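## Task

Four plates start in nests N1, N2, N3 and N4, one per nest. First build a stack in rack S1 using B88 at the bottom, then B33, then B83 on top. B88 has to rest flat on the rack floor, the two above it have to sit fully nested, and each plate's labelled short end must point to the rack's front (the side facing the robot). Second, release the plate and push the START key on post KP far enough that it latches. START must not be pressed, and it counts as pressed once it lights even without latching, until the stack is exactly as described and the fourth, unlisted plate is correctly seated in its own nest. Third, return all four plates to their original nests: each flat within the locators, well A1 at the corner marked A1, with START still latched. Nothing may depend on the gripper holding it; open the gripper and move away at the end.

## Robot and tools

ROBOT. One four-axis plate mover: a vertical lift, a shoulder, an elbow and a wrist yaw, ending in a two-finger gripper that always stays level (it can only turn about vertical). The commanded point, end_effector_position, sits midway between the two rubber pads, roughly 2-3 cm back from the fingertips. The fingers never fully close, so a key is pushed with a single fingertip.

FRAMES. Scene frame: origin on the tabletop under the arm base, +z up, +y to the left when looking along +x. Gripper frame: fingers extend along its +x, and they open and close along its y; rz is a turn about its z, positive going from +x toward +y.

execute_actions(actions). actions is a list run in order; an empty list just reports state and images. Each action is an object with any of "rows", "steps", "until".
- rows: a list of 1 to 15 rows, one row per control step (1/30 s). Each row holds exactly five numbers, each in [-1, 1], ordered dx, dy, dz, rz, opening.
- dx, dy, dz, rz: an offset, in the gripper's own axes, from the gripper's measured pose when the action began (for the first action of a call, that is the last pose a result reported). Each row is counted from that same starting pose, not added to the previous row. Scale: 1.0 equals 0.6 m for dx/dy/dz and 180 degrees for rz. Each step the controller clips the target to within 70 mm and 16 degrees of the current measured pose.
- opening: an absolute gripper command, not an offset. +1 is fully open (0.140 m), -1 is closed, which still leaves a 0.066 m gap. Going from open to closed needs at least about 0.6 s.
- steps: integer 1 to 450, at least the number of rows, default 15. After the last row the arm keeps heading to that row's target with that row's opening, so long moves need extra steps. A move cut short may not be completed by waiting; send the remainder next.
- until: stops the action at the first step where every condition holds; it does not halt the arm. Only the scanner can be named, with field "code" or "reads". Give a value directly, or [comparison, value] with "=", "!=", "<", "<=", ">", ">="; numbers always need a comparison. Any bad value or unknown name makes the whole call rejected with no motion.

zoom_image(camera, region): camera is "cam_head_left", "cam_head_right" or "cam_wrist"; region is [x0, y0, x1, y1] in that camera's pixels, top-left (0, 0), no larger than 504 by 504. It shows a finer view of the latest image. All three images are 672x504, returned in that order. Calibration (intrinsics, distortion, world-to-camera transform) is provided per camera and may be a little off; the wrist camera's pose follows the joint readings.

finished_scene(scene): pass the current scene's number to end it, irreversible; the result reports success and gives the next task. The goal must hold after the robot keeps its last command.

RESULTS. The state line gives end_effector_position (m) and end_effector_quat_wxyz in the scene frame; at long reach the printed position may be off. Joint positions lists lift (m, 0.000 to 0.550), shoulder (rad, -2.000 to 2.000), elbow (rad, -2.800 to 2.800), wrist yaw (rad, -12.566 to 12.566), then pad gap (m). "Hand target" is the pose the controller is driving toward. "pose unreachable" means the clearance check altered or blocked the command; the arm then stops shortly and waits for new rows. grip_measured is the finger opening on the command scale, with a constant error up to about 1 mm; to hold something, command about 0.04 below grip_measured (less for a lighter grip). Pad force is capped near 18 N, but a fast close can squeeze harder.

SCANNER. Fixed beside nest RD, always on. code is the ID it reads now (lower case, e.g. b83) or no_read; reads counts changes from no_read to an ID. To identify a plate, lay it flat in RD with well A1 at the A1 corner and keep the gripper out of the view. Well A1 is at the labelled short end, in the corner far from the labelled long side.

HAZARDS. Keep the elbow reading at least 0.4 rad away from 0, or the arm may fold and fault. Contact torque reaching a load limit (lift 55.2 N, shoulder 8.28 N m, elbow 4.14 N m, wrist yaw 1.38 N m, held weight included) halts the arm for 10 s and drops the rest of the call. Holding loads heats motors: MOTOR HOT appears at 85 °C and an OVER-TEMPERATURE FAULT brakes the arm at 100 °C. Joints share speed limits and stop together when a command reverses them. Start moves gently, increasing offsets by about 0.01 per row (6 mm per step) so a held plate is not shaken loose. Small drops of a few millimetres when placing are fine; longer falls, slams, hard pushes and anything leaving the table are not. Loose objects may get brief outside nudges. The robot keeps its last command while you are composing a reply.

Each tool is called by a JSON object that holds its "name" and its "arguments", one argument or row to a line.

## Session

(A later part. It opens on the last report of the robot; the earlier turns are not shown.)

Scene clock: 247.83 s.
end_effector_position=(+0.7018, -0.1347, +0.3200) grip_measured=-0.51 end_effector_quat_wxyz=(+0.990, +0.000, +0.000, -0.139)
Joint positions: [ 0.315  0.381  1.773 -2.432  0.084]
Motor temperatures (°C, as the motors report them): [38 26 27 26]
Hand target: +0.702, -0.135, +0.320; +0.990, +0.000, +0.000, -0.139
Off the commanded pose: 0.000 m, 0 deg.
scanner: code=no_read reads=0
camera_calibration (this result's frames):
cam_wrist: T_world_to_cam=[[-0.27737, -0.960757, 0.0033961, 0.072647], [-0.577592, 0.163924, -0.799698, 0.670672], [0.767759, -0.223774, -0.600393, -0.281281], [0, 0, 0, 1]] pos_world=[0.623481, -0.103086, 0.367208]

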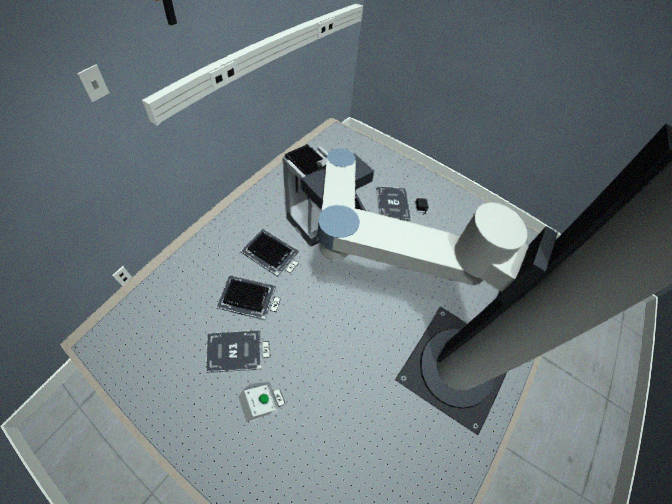

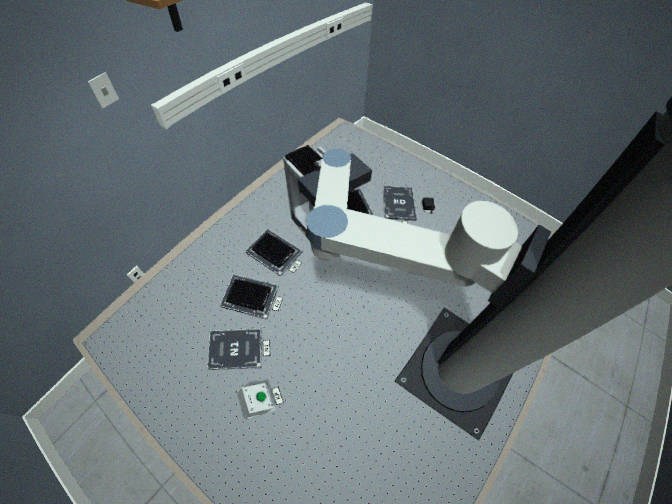

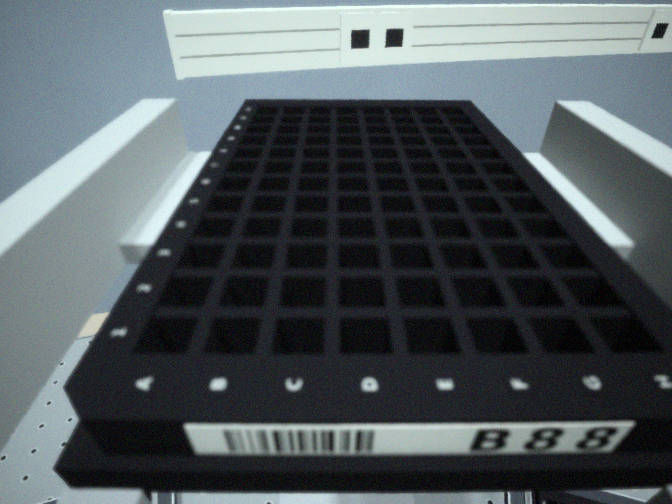

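{"name": "execute_actions", "arguments": {
  "actions": [
    {"rows":[[0,0,-0.003,0,-0.57],[0,0,-0.006,0,-0.57],[0,0,-0.01,0,-0.57],[0,0,-0.014,0,-0.57],[0,0,-0.019,0,-0.57]],"steps":10}
  ]
}}

{"name": "zoom_image", "arguments": {
  "camera": "cam_wrist",
  "region": [190, 70, 540, 170]
}}

Scene clock: 257.30 s.
end_effector_position=(+0.7017, -0.1347, +0.3086) grip_measured=-0.51 end_effector_quat_wxyz=(+0.990, +0.000, +0.000, -0.139)
Joint positions: [ 0.304  0.381  1.773 -2.432  0.084]
Motor temperatures (°C, as the motors report them): [38 26 27 26]
Hand target: +0.702, -0.135, +0.309; +0.990, +0.000, +0.000, -0.139
Off the commanded pose: 0.000 m, 0 deg.
scanner: code=no_read reads=0
camera_calibration (this result's frames):
cam_wrist: T_world_to_cam=[[-0.277381, -0.960754, 0.0033961, 0.0726906], [-0.57759, 0.163931, -0.799698, 0.661498], [0.767756, -0.223783, -0.600393, -0.288166], [0, 0, 0, 1]] pos_world=[0.623478, -0.103088, 0.355739]

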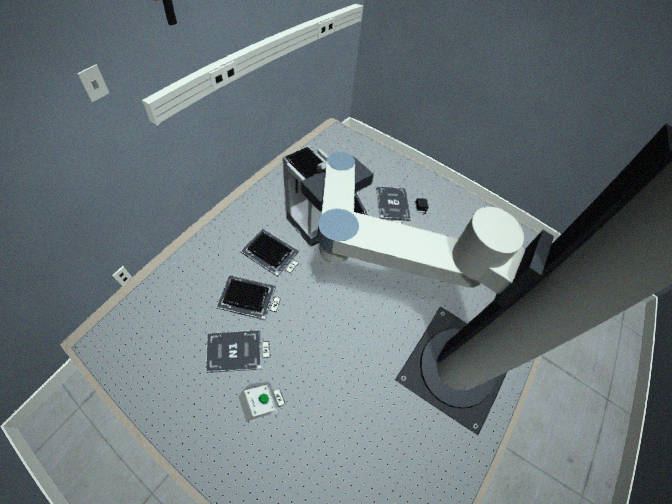

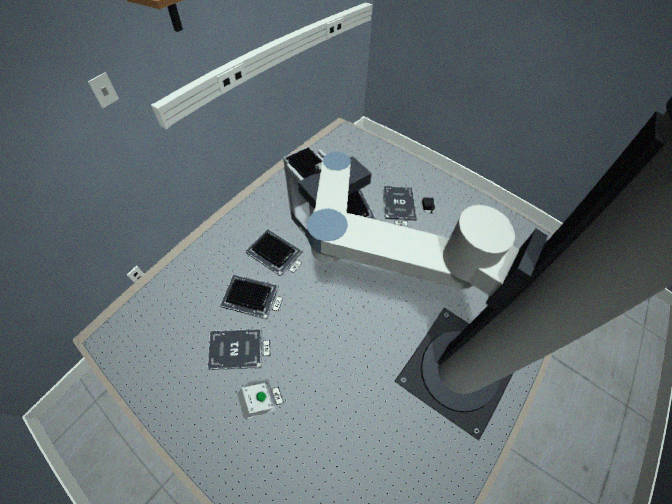

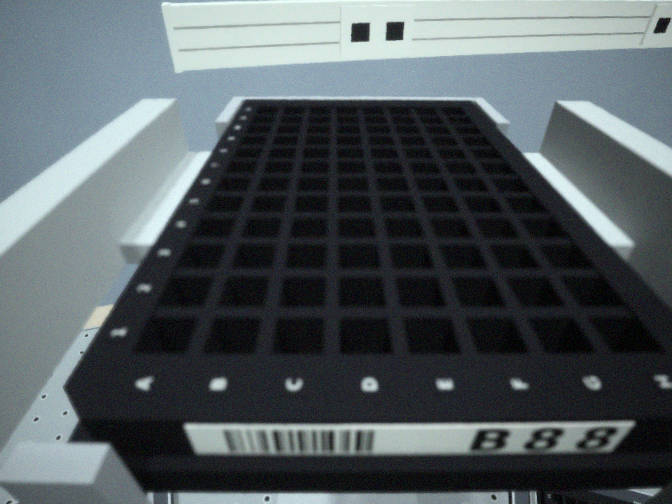

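Region (190, 70, 540, 170) of cam_wrist's 672x504 image, scaled by 1.440, with more detail than that image has; it fills the top 144 rows of this view, and the rest is white.

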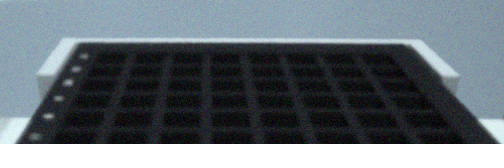

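{"name": "execute_actions", "arguments": {
  "actions": [
    {"rows":[[0,0,-0.01,0,-0.57],[0,0,-0.025,0,-0.57],[0,0,-0.045,0,-0.57],[0,0,-0.07,0,-0.57],[0,0,-0.384,0,-0.57]],"steps":36}
  ]
}}

Scene clock: 265.27 s.
end_effector_position=(+0.7017, -0.1347, +0.0781) grip_measured=-0.51 end_effector_quat_wxyz=(+0.990, +0.000, +0.000, -0.139)
Joint positions: [ 0.073  0.381  1.773 -2.432  0.084]
Motor temperatures (°C, as the motors report them): [38 26 27 26]
Hand target: +0.702, -0.135, +0.078; +0.990, +0.000, +0.000, -0.139
Off the commanded pose: 0.000 m, 0 deg.
scanner: code=no_read reads=0
camera_calibration (this result's frames):
cam_wrist: T_world_to_cam=[[-0.277406, -0.960747, 0.0033961, 0.073484], [-0.577586, 0.163945, -0.799698, 0.477194], [0.76775, -0.223802, -0.600393, -0.426521], [0, 0, 0, 1]] pos_world=[0.623467, -0.10309, 0.125281]

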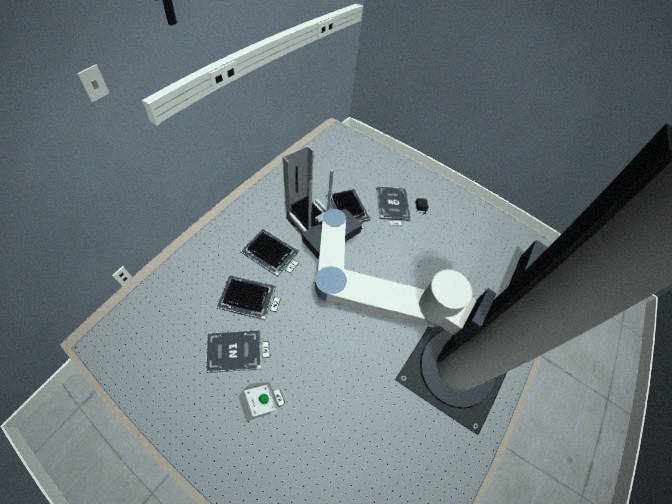

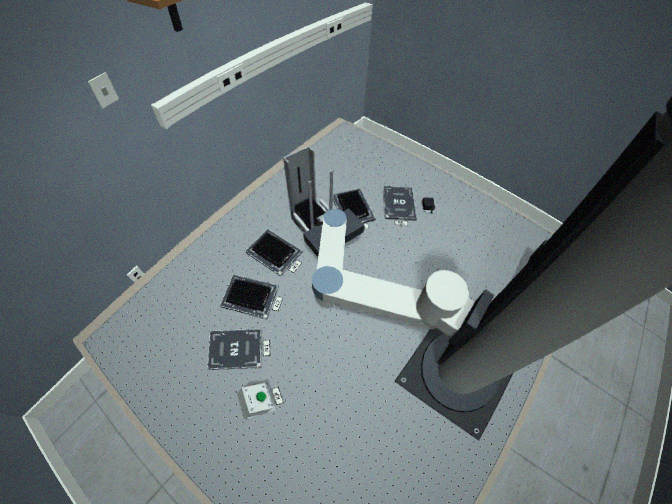

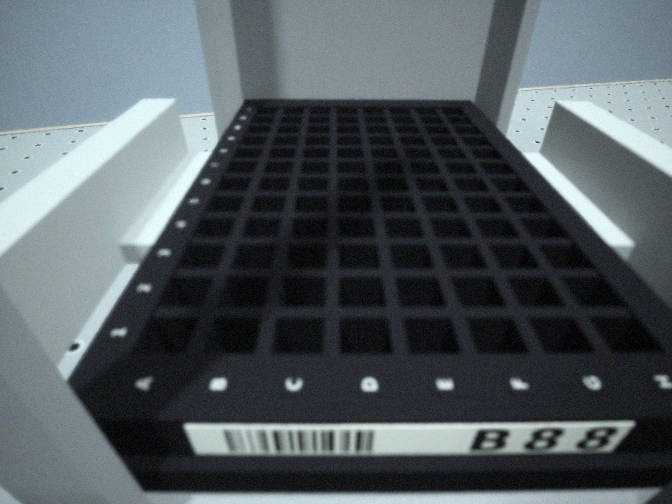

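{"name": "execute_actions", "arguments": {
  "actions": [
    {"rows":[[0,0,-0.003,0,-0.57],[0,0,-0.006,0,-0.57],[0,0,-0.008,0,-0.57],[0,0,-0.0095,0,-0.57]],"steps":9},
    {"rows":[[0,0,0,0,-0.52],[0,0,0,0,-0.5],[0,0,0,0,-0.48],[0,0,0,0,-0.4],[0,0,0,0,-0.1]],"steps":12}
  ]
}}

Scene clock: 273.90 s.
end_effector_position=(+0.7017, -0.1347, +0.0723) grip_measured=-0.10 end_effector_quat_wxyz=(+0.990, +0.000, +0.000, -0.139)
Joint positions: [ 0.067  0.381  1.773 -2.432  0.099]
Motor temperatures (°C, as the motors report them): [38 26 27 26]
Hand target: +0.702, -0.135, +0.072; +0.990, +0.000, +0.000, -0.139
Off the commanded pose: 0.000 m, 0 deg.
scanner: code=no_read reads=0
camera_calibration (this result's frames):
cam_wrist: T_world_to_cam=[[-0.277412, -0.960745, 0.0033961, 0.0735065], [-0.577585, 0.163949, -0.799698, 0.472586], [0.767749, -0.223808, -0.600393, -0.429979], [0, 0, 0, 1]] pos_world=[0.623466, -0.103092, 0.11952]

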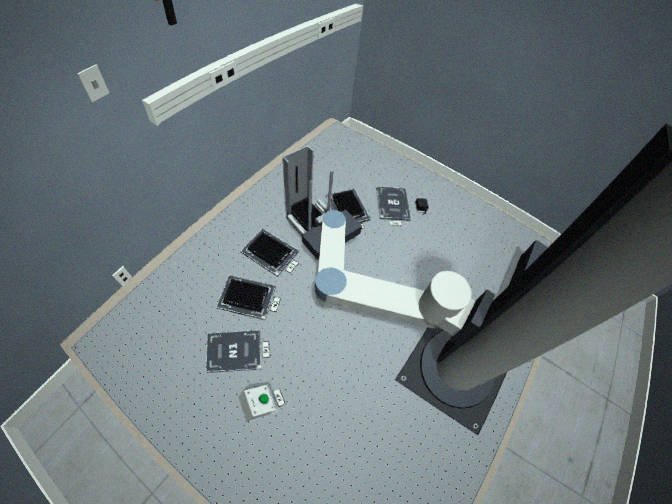

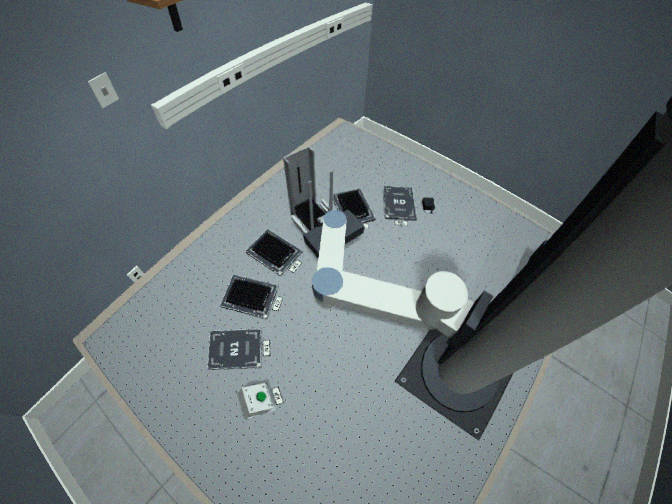

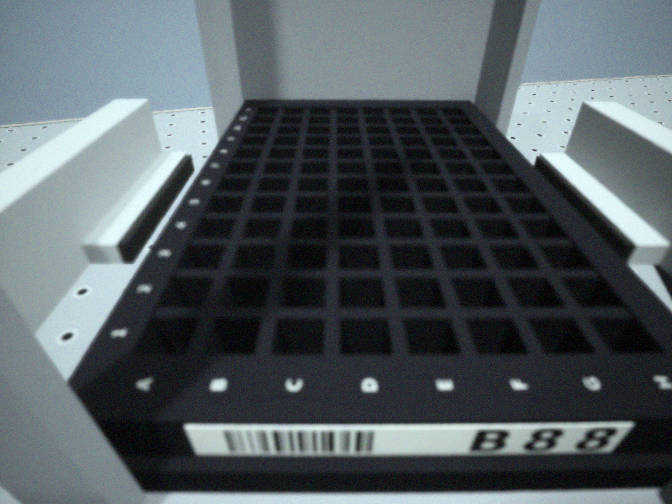

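{"name": "execute_actions", "arguments": {
  "actions": [
    {"rows":[[-0.01,0,0,0,0],[-0.03,0,0.003,0,0],[-0.06,0,0.006,0,0],[-0.267,0,0.015,0,0]],"steps":22},
    {"rows":[[0.056,0.558,-0.03,0.222,0]],"steps":36}
  ]
}}

Scene clock: 292.40 s.
end_effector_position=(+0.6720, +0.2219, +0.0633) grip_measured=+0.00 end_effector_quat_wxyz=(+0.978, +0.000, +0.000, +0.208)
Joint positions: [ 0.058  1.04   1.776 -2.398  0.103]
Motor temperatures (°C, as the motors report them): [38 26 27 26]
Hand target: +0.672, +0.222, +0.063; +0.978, +0.000, +0.000, +0.208
Off the commanded pose: 0.000 m, 0 deg.
scanner: code=no_read reads=0
camera_calibration (this result's frames):
cam_wrist: T_world_to_cam=[[0.404085, -0.914715, 0.0033961, -0.0603188], [-0.548098, -0.245097, -0.799698, 0.460675], [0.732328, 0.321284, -0.600393, -0.429859], [0, 0, 0, 1]] pos_world=[0.591667, 0.195842, 0.110521]

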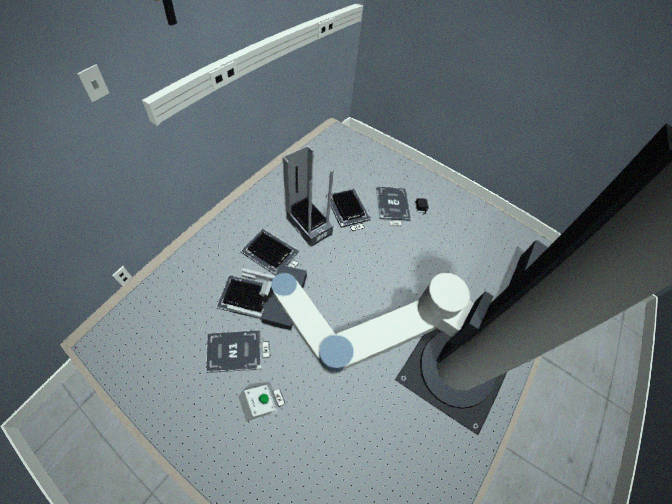

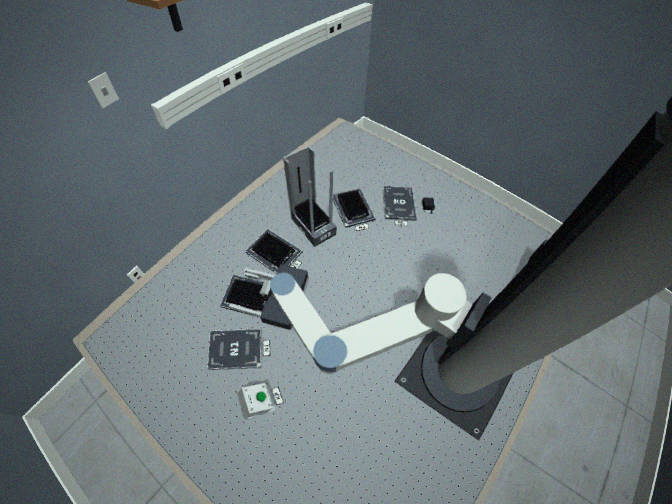

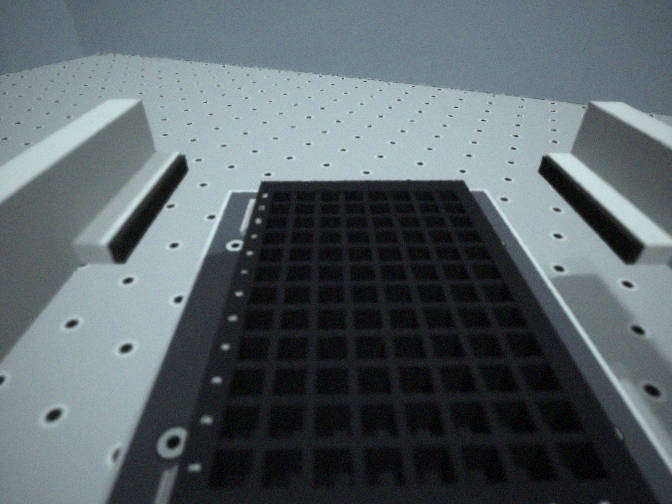

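{"name": "execute_actions", "arguments": {
  "actions": [
    {"rows":[[-0.0067,-0.0063,-0.01,0.006,0],[-0.0067,-0.0063,-0.02,0.006,0],[-0.0067,-0.0063,-0.035,0.006,-0.1],[-0.0067,-0.0063,-0.0517,0.006,-0.2],[-0.0067,-0.0063,-0.0517,0.006,-0.3],[-0.0067,-0.0063,-0.0517,0.006,-0.3],[-0.0067,-0.0063,-0.0517,0.006,-0.3],[-0.0067,-0.0063,-0.0517,0.006,-0.38]],"steps":14}
  ]
}}

Scene clock: 308.20 s.
end_effector_position=(+0.6699, +0.2167, +0.0323) grip_measured=-0.38 end_effector_quat_wxyz=(+0.976, +0.000, +0.000, +0.217)
Joint positions: [ 0.027  1.035  1.752 -2.349  0.089]
Motor temperatures (°C, as the motors report them): [38 26 27 26]
Hand target: +0.670, +0.217, +0.032; +0.976, +0.000, +0.000, +0.217
Off the commanded pose: 0.000 m, 0 deg.
scanner: code=no_read reads=0
camera_calibration (this result's frames):
cam_wrist: T_world_to_cam=[[0.42098, -0.907064, 0.0033961, -0.0770892], [-0.543458, -0.25522, -0.799698, 0.432513], [0.726244, 0.334811, -0.600393, -0.444188], [0, 0, 0, 1]] pos_world=[0.590094, 0.18918, 0.0794547]

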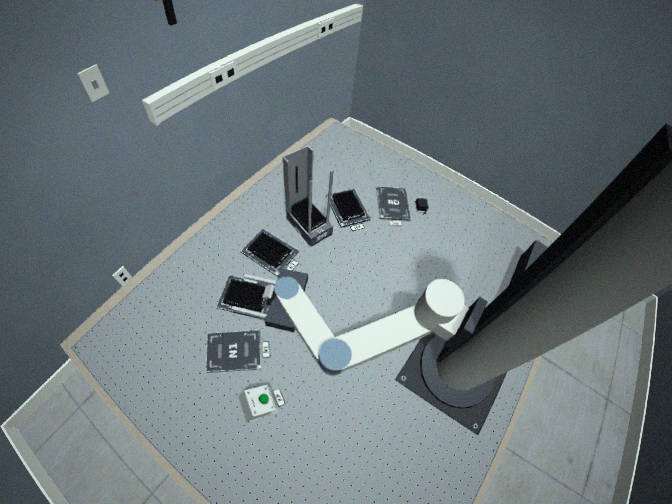

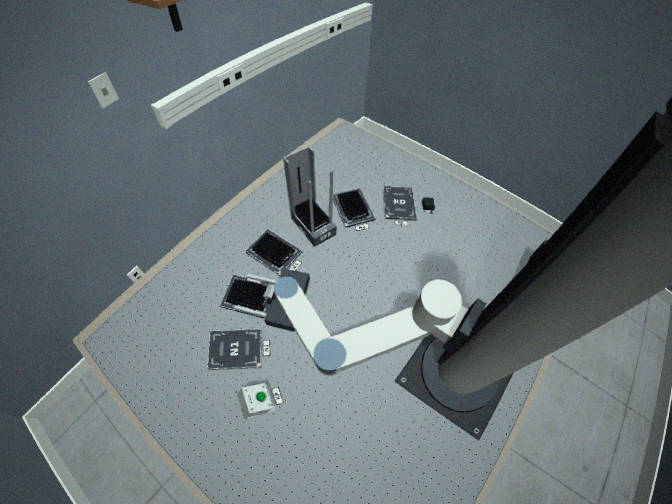

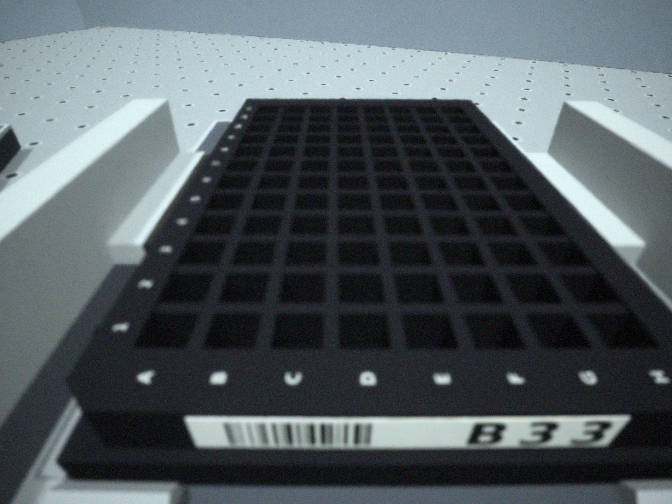

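{"name": "execute_actions", "arguments": {
  "actions": [
    {"rows":[[0.00125,0,0,-0.001,-0.42],[0.00125,0,0,-0.001,-0.44],[0.00125,0,0,-0.001,-0.46],[0.00125,0,0,-0.001,-0.48],[0.00125,0,0,-0.001,-0.5],[0.00125,0,0,-0.001,-0.52],[0.00125,0,0,-0.001,-0.55],[0.00125,0,0,-0.001,-0.57]],"steps":11},
    {"rows":[[0,0,0.003,0,-0.57],[0,0,0.008,0,-0.57],[0,0,0.016,0,-0.57],[0,0,0.026,0,-0.57],[0,0,0.04,0,-0.57],[0,0,0.055,0,-0.57],[0,0,0.075,0,-0.57],[-0.005,-0.015,0.1,-0.005,-0.57],[-0.015,-0.04,0.13,-0.015,-0.57],[-0.09,-0.25,0.5,-0.11,-0.57]],"steps":34}
  ]
}}

Scene clock: 323.00 s.
end_effector_position=(+0.6822, +0.0603, +0.3278) grip_measured=-0.51 end_effector_quat_wxyz=(+0.999, +0.000, +0.000, +0.039)
Joint positions: [ 0.323  0.837  1.583 -2.341  0.084]
Motor temperatures (°C, as the motors report them): [38 26 27 26]
Hand target: +0.684, +0.058, +0.332; +0.999, +0.000, +0.000, +0.044
Off the commanded pose: 0.005 m, 1 deg.
scanner: code=no_read reads=0
camera_calibration (this result's frames):
cam_wrist: T_world_to_cam=[[0.0756263, -0.99713, 0.0033961, 0.0159216], [-0.598472, -0.0481141, -0.799698, 0.660731], [0.797566, 0.0584457, -0.600393, -0.255328], [0, 0, 0, 1]] pos_world=[0.597866, 0.0625892, 0.375033]

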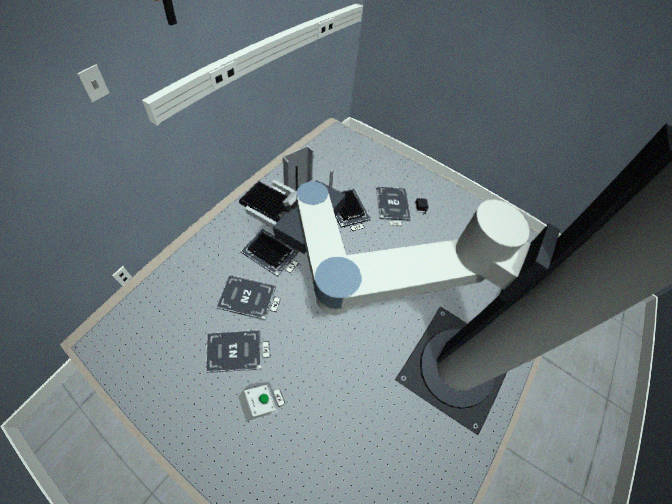

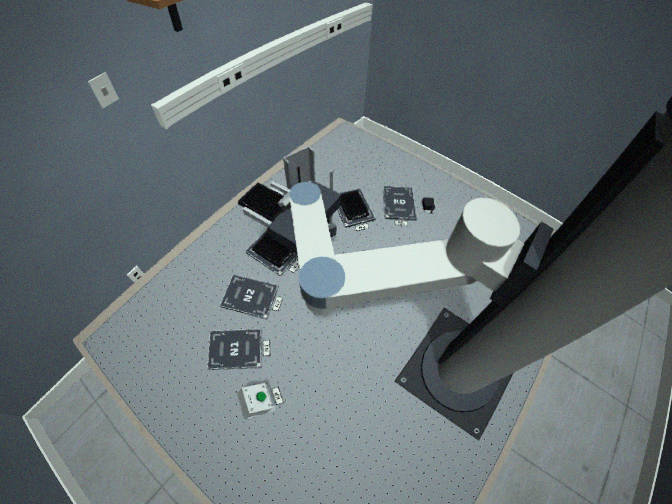

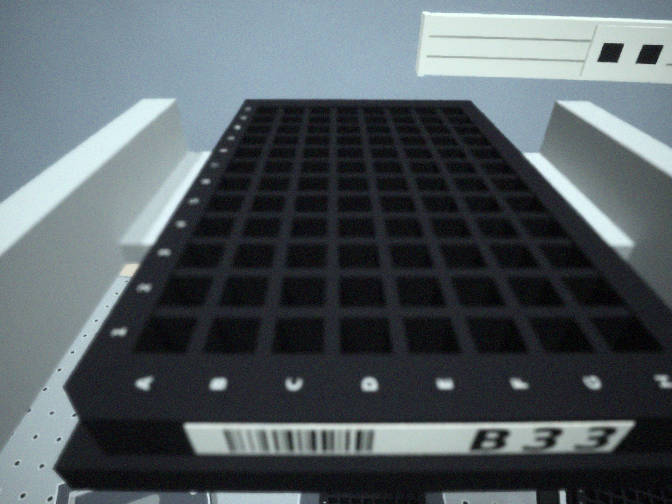

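{"name": "execute_actions", "arguments": {
  "actions": [
    {"rows":[[0.003,-0.015,0.0075,0,-0.57],[0.003,-0.03,0.0075,-0.01,-0.57],[0.004,-0.06,0.0075,-0.02,-0.57],[0.005,-0.09,0.0075,-0.03,-0.57],[0.0068,-0.3265,0.0075,-0.11357,-0.57]],"steps":28}
  ]
}}

Scene clock: 335.13 s.
end_effector_position=(+0.7017, -0.1347, +0.3323) grip_measured=-0.51 end_effector_quat_wxyz=(+0.990, +0.000, +0.000, -0.139)
Joint positions: [ 0.327  0.381  1.773 -2.432  0.084]
Motor temperatures (°C, as the motors report them): [38 26 27 26]
Hand target: +0.702, -0.135, +0.332; +0.990, +0.000, +0.000, -0.139
Off the commanded pose: 0.000 m, 0 deg.
scanner: code=no_read reads=0
camera_calibration (this result's frames):
cam_wrist: T_world_to_cam=[[-0.277479, -0.960726, 0.0033961, 0.0725932], [-0.577573, 0.163989, -0.799698, 0.680463], [0.767733, -0.223861, -0.600393, -0.273855], [0, 0, 0, 1]] pos_world=[0.623408, -0.103152, 0.379498]

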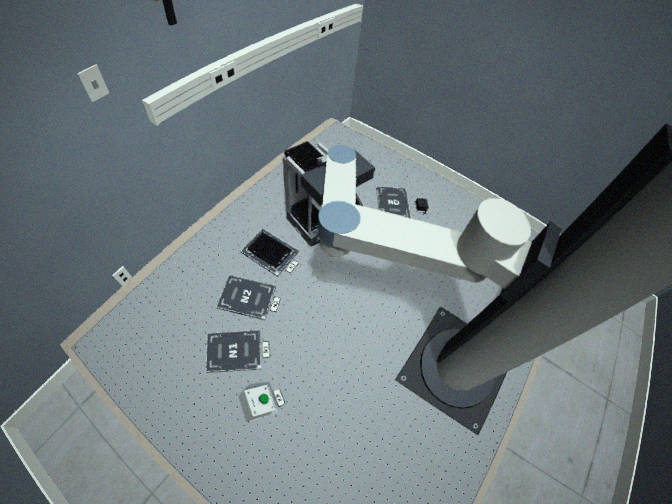

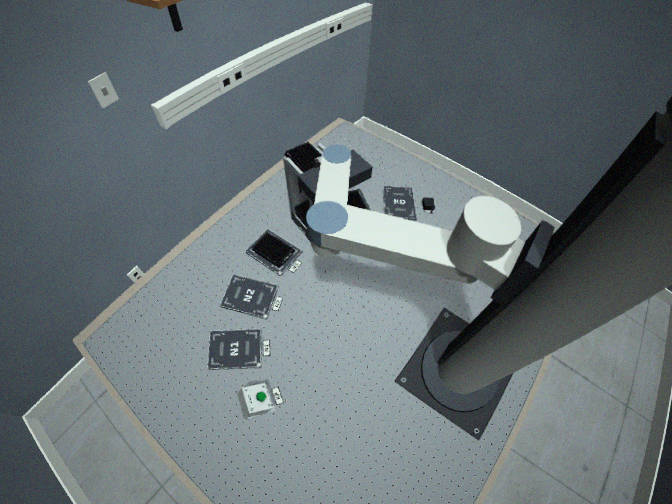

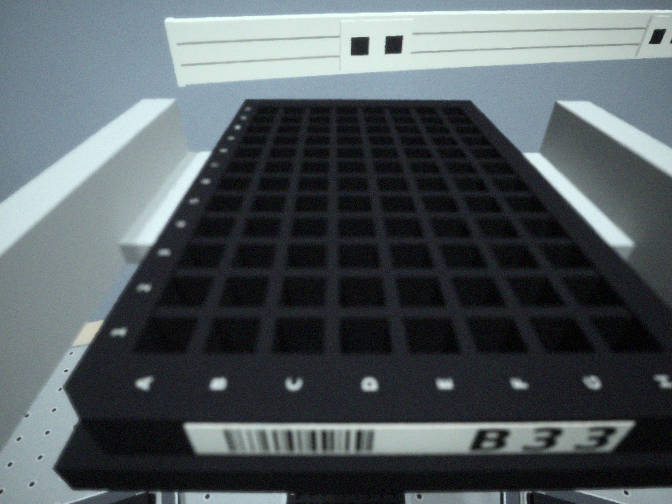

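{"name": "execute_actions", "arguments": {
  "actions": [
    {"rows":[[0,0,-0.005,0,-0.57],[0,0,-0.01,0,-0.57],[0,0,-0.015,0,-0.57],[0,0,-0.02,0,-0.57],[0,0,-0.026,0,-0.57],[0,0,-0.035,0,-0.57],[0,0,-0.05,0,-0.57],[0,0,-0.07,0,-0.57],[0,0,-0.4047,0,-0.57]],"steps":34},
    {"rows":[[0,0,-0.002,0,-0.57],[0,0,-0.004,0,-0.57],[0,0,-0.005,0,-0.57],[0,0,-0.006,0,-0.57]],"steps":8}
  ]
}}

{"name": "execute_actions", "arguments": {
  "actions": [
    {"rows":[[0,0,0,0,-0.52],[0,0,0,0,-0.5],[0,0,0,0,-0.48],[0,0,0,0,-0.4],[0,0,0,0,0]],"steps":11}
  ]
}}

Scene clock: 350.43 s.
end_effector_position=(+0.7017, -0.1347, +0.0858) grip_measured=-0.51 end_effector_quat_wxyz=(+0.990, +0.000, +0.000, -0.139)
Joint positions: [ 0.081  0.381  1.773 -2.432  0.084]
Motor temperatures (°C, as the motors report them): [38 26 27 26]
Hand target: +0.702, -0.135, +0.086; +0.990, +0.000, +0.000, -0.139
Off the commanded pose: 0.000 m, 0 deg.
scanner: code=no_read reads=0
camera_calibration (this result's frames):
cam_wrist: T_world_to_cam=[[-0.277506, -0.960718, 0.0033961, 0.0734437], [-0.577569, 0.164006, -0.799698, 0.483297], [0.767727, -0.223883, -0.600393, -0.421866], [0, 0, 0, 1]] pos_world=[0.623396, -0.103153, 0.132956]

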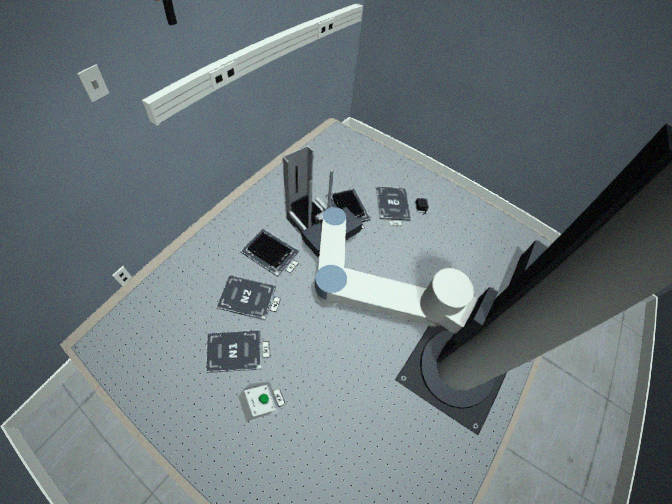

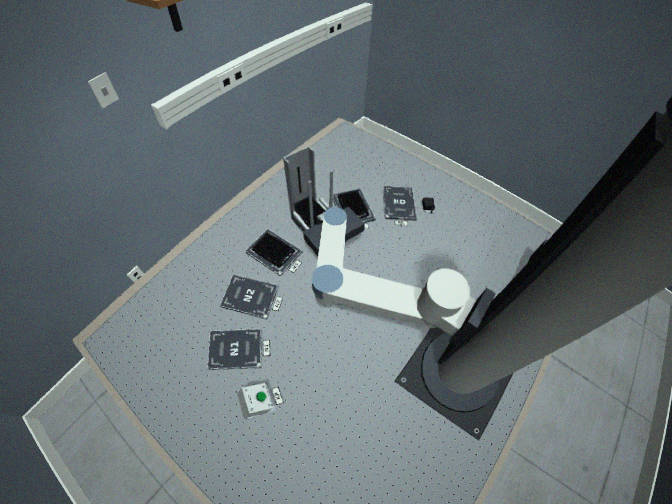

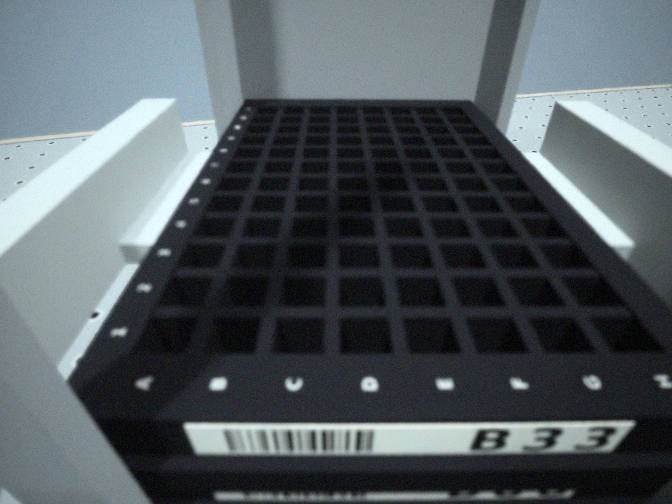

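Scene clock: 350.80 s.
end_effector_position=(+0.7017, -0.1347, +0.0858) grip_measured=+0.00 end_effector_quat_wxyz=(+0.990, +0.000, +0.000, -0.139)
Joint positions: [ 0.081  0.381  1.773 -2.432  0.103]
Motor temperatures (°C, as the motors report them): [38 26 27 26]
Hand target: +0.702, -0.135, +0.086; +0.990, +0.000, +0.000, -0.139
Off the commanded pose: 0.000 m, 0 deg.
scanner: code=no_read reads=0
camera_calibration (this result's frames):
cam_wrist: T_world_to_cam=[[-0.277504, -0.960719, 0.0033961, 0.0734421], [-0.577569, 0.164004, -0.799698, 0.483296], [0.767728, -0.223881, -0.600393, -0.421867], [0, 0, 0, 1]] pos_world=[0.623396, -0.103153, 0.132955]

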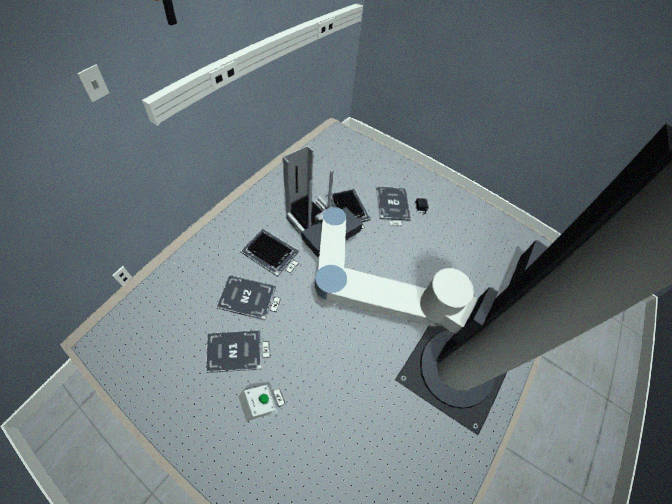

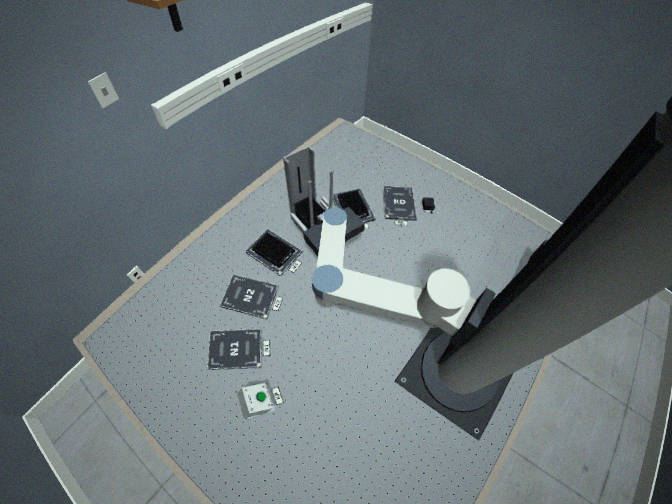

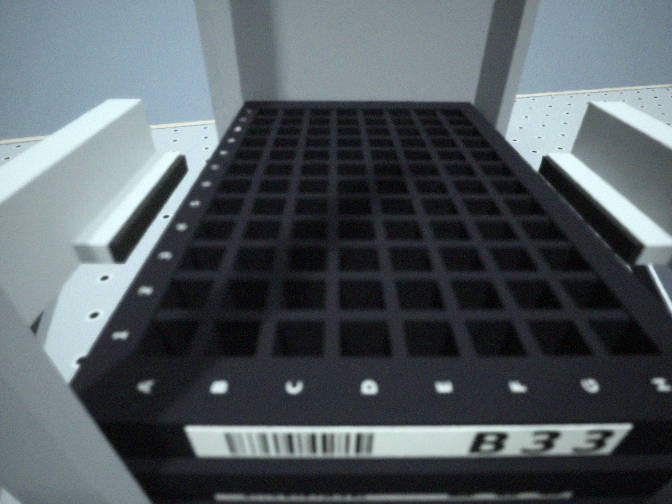

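{"name": "execute_actions", "arguments": {
  "actions": [
    {"rows":[[-0.01,0,0,0,0],[-0.03,0,0,0,0],[-0.06,0,0,0,0],[-0.25,0,0,0,0]],"steps":21},
    {"rows":[[-0.026,0.209,0,0.109,0]],"steps":19},
    {"rows":[[0.25,0,-0.0375,0,0]],"steps":21}
  ]
}}

Scene clock: 362.07 s.
end_effector_position=(+0.7265, +0.0411, +0.0632) grip_measured=+0.00 end_effector_quat_wxyz=(+0.999, +0.000, +0.000, +0.032)
Joint positions: [ 0.058  0.674  1.831 -2.44   0.103]
Motor temperatures (°C, as the motors report them): [38 26 27 26]
Hand target: +0.727, +0.041, +0.063; +0.999, +0.000, +0.000, +0.032
Off the commanded pose: 0.000 m, 0 deg.
scanner: code=no_read reads=0
camera_calibration (this result's frames):
cam_wrist: T_world_to_cam=[[0.0616575, -0.998092, 0.0033961, 0.00450827], [-0.599087, -0.0397299, -0.799698, 0.474808], [0.798307, 0.0472728, -0.600393, -0.448475], [0, 0, 0, 1]] pos_world=[0.642194, 0.0445644, 0.110426]

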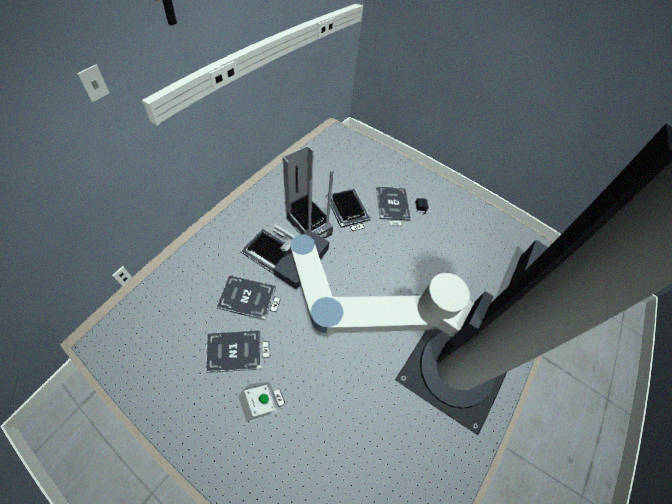

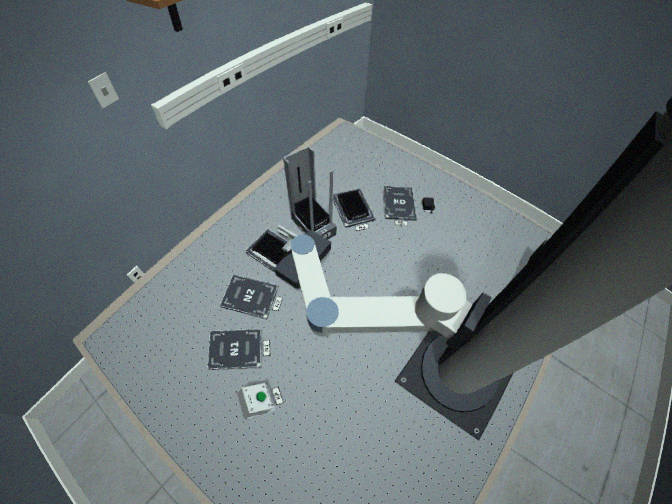

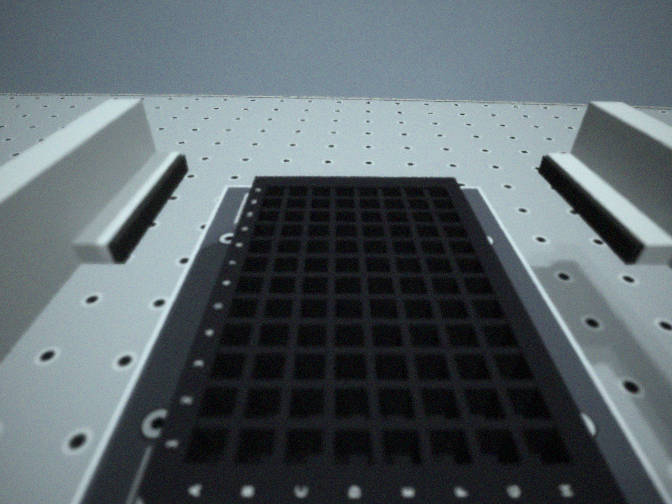

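Nearly centred; descend.

{"name": "execute_actions", "arguments": {
  "actions": [
    {"rows":[[0,0.0007,-0.01,-0.002,0],[0,0.0007,-0.02,-0.002,0],[0,0.0007,-0.035,-0.002,-0.1],[0,0.0007,-0.0515,-0.002,-0.2],[0,0.0007,-0.0515,-0.002,-0.3],[0,0.0007,-0.0515,-0.002,-0.3],[0,0.0007,-0.0515,-0.002,-0.38]],"steps":13}
  ]
}}

Scene clock: 375.60 s.
end_effector_position=(+0.7265, +0.0415, +0.0323) grip_measured=-0.38 end_effector_quat_wxyz=(+1.000, +0.000, +0.000, +0.029)
Joint positions: [ 0.027  0.677  1.831 -2.45   0.089]
Motor temperatures (°C, as the motors report them): [38 26 27 26]
Hand target: +0.726, +0.042, +0.032; +1.000, +0.000, +0.000, +0.029
Off the commanded pose: 0.000 m, 0 deg.
scanner: code=no_read reads=0
camera_calibration (this result's frames):
cam_wrist: T_world_to_cam=[[0.0553798, -0.99846, 0.0033961, 0.009523], [-0.599325, -0.0359618, -0.799698, 0.450075], [0.798588, 0.0422518, -0.600393, -0.46705], [0, 0, 0, 1]] pos_world=[0.642195, 0.0454275, 0.0794781]

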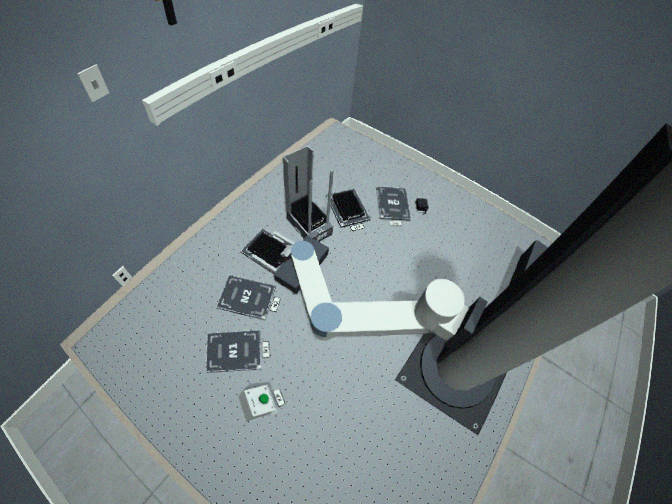

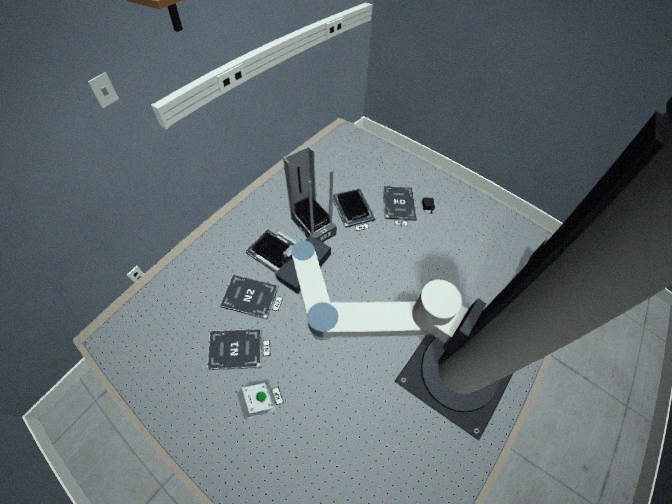

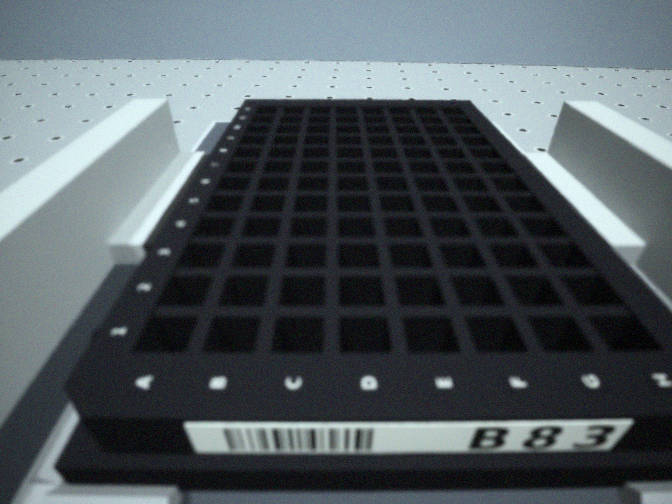

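{"name": "execute_actions", "arguments": {
  "actions": [
    {"rows":[[0.0003,0.0002,0,0,-0.42],[0.0003,0.0002,0,0,-0.44],[0.0003,0.0002,0,0,-0.46],[0.0003,0.0002,0,0,-0.48],[0.0003,0.0002,0,0,-0.5],[0.0003,0.0002,0,0,-0.52],[0.0003,0.0002,0,0,-0.55],[0.0003,0.0002,0,0,-0.57]],"steps":11},
    {"rows":[[0,0,0.003,0,-0.57],[0,0,0.008,0,-0.57],[0,0,0.016,0,-0.57],[0,0,0.03,0,-0.57],[0,0,0.05,0,-0.57],[0,0,0.075,0,-0.57],[0,0,0.5,0,-0.57]],"steps":36},
    {"rows":[[-0.003,-0.015,0,0,-0.57],[-0.006,-0.03,0,-0.01,-0.57],[-0.012,-0.06,0,-0.02,-0.57],[-0.018,-0.09,0,-0.03,-0.57],[-0.0588,-0.2909,0,-0.1071,-0.57]],"steps":26}
  ]
}}

Scene clock: 390.70 s.
end_effector_position=(+0.7016, -0.1348, +0.3323) grip_measured=-0.50 end_effector_quat_wxyz=(+0.990, +0.000, +0.000, -0.139)
Joint positions: [ 0.327  0.381  1.773 -2.431  0.084]
Motor temperatures (°C, as the motors report them): [38 26 27 26]
Hand target: +0.702, -0.135, +0.332; +0.990, +0.000, +0.000, -0.139
Off the commanded pose: 0.000 m, 0 deg.
scanner: code=no_read reads=0
camera_calibration (this result's frames):
cam_wrist: T_world_to_cam=[[-0.277362, -0.960759, 0.0033961, 0.0724155], [-0.577593, 0.163919, -0.799698, 0.680463], [0.767761, -0.223767, -0.600393, -0.273825], [0, 0, 0, 1]] pos_world=[0.623348, -0.10324, 0.379516]

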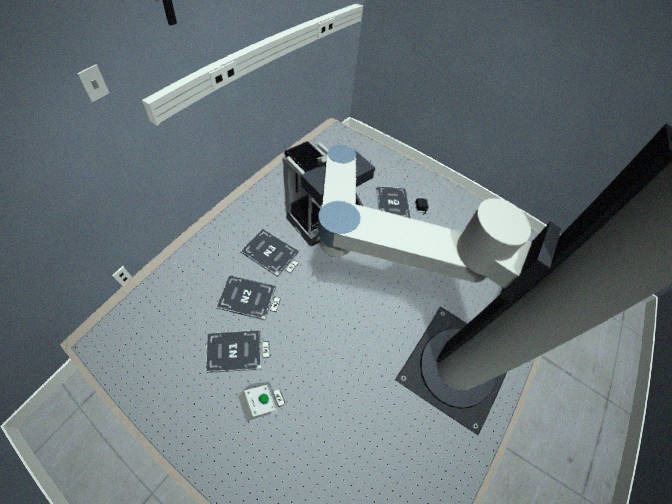

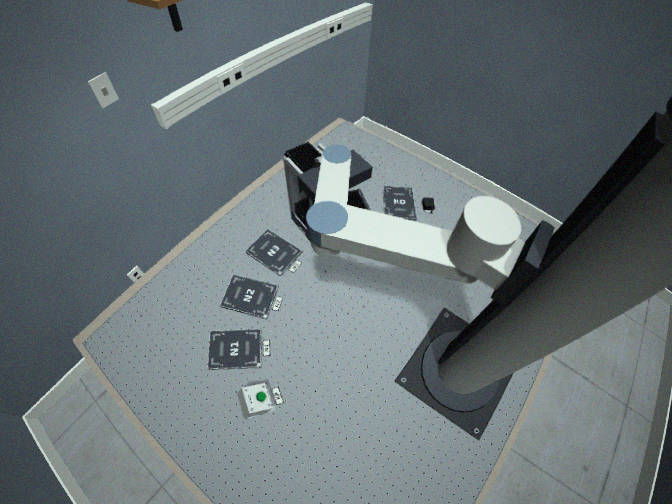

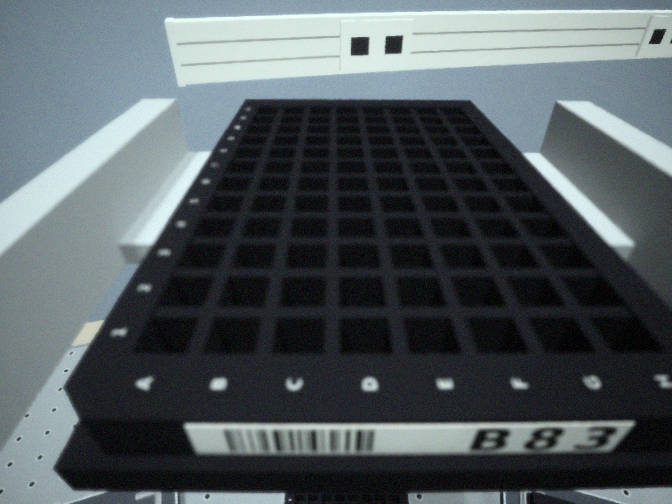

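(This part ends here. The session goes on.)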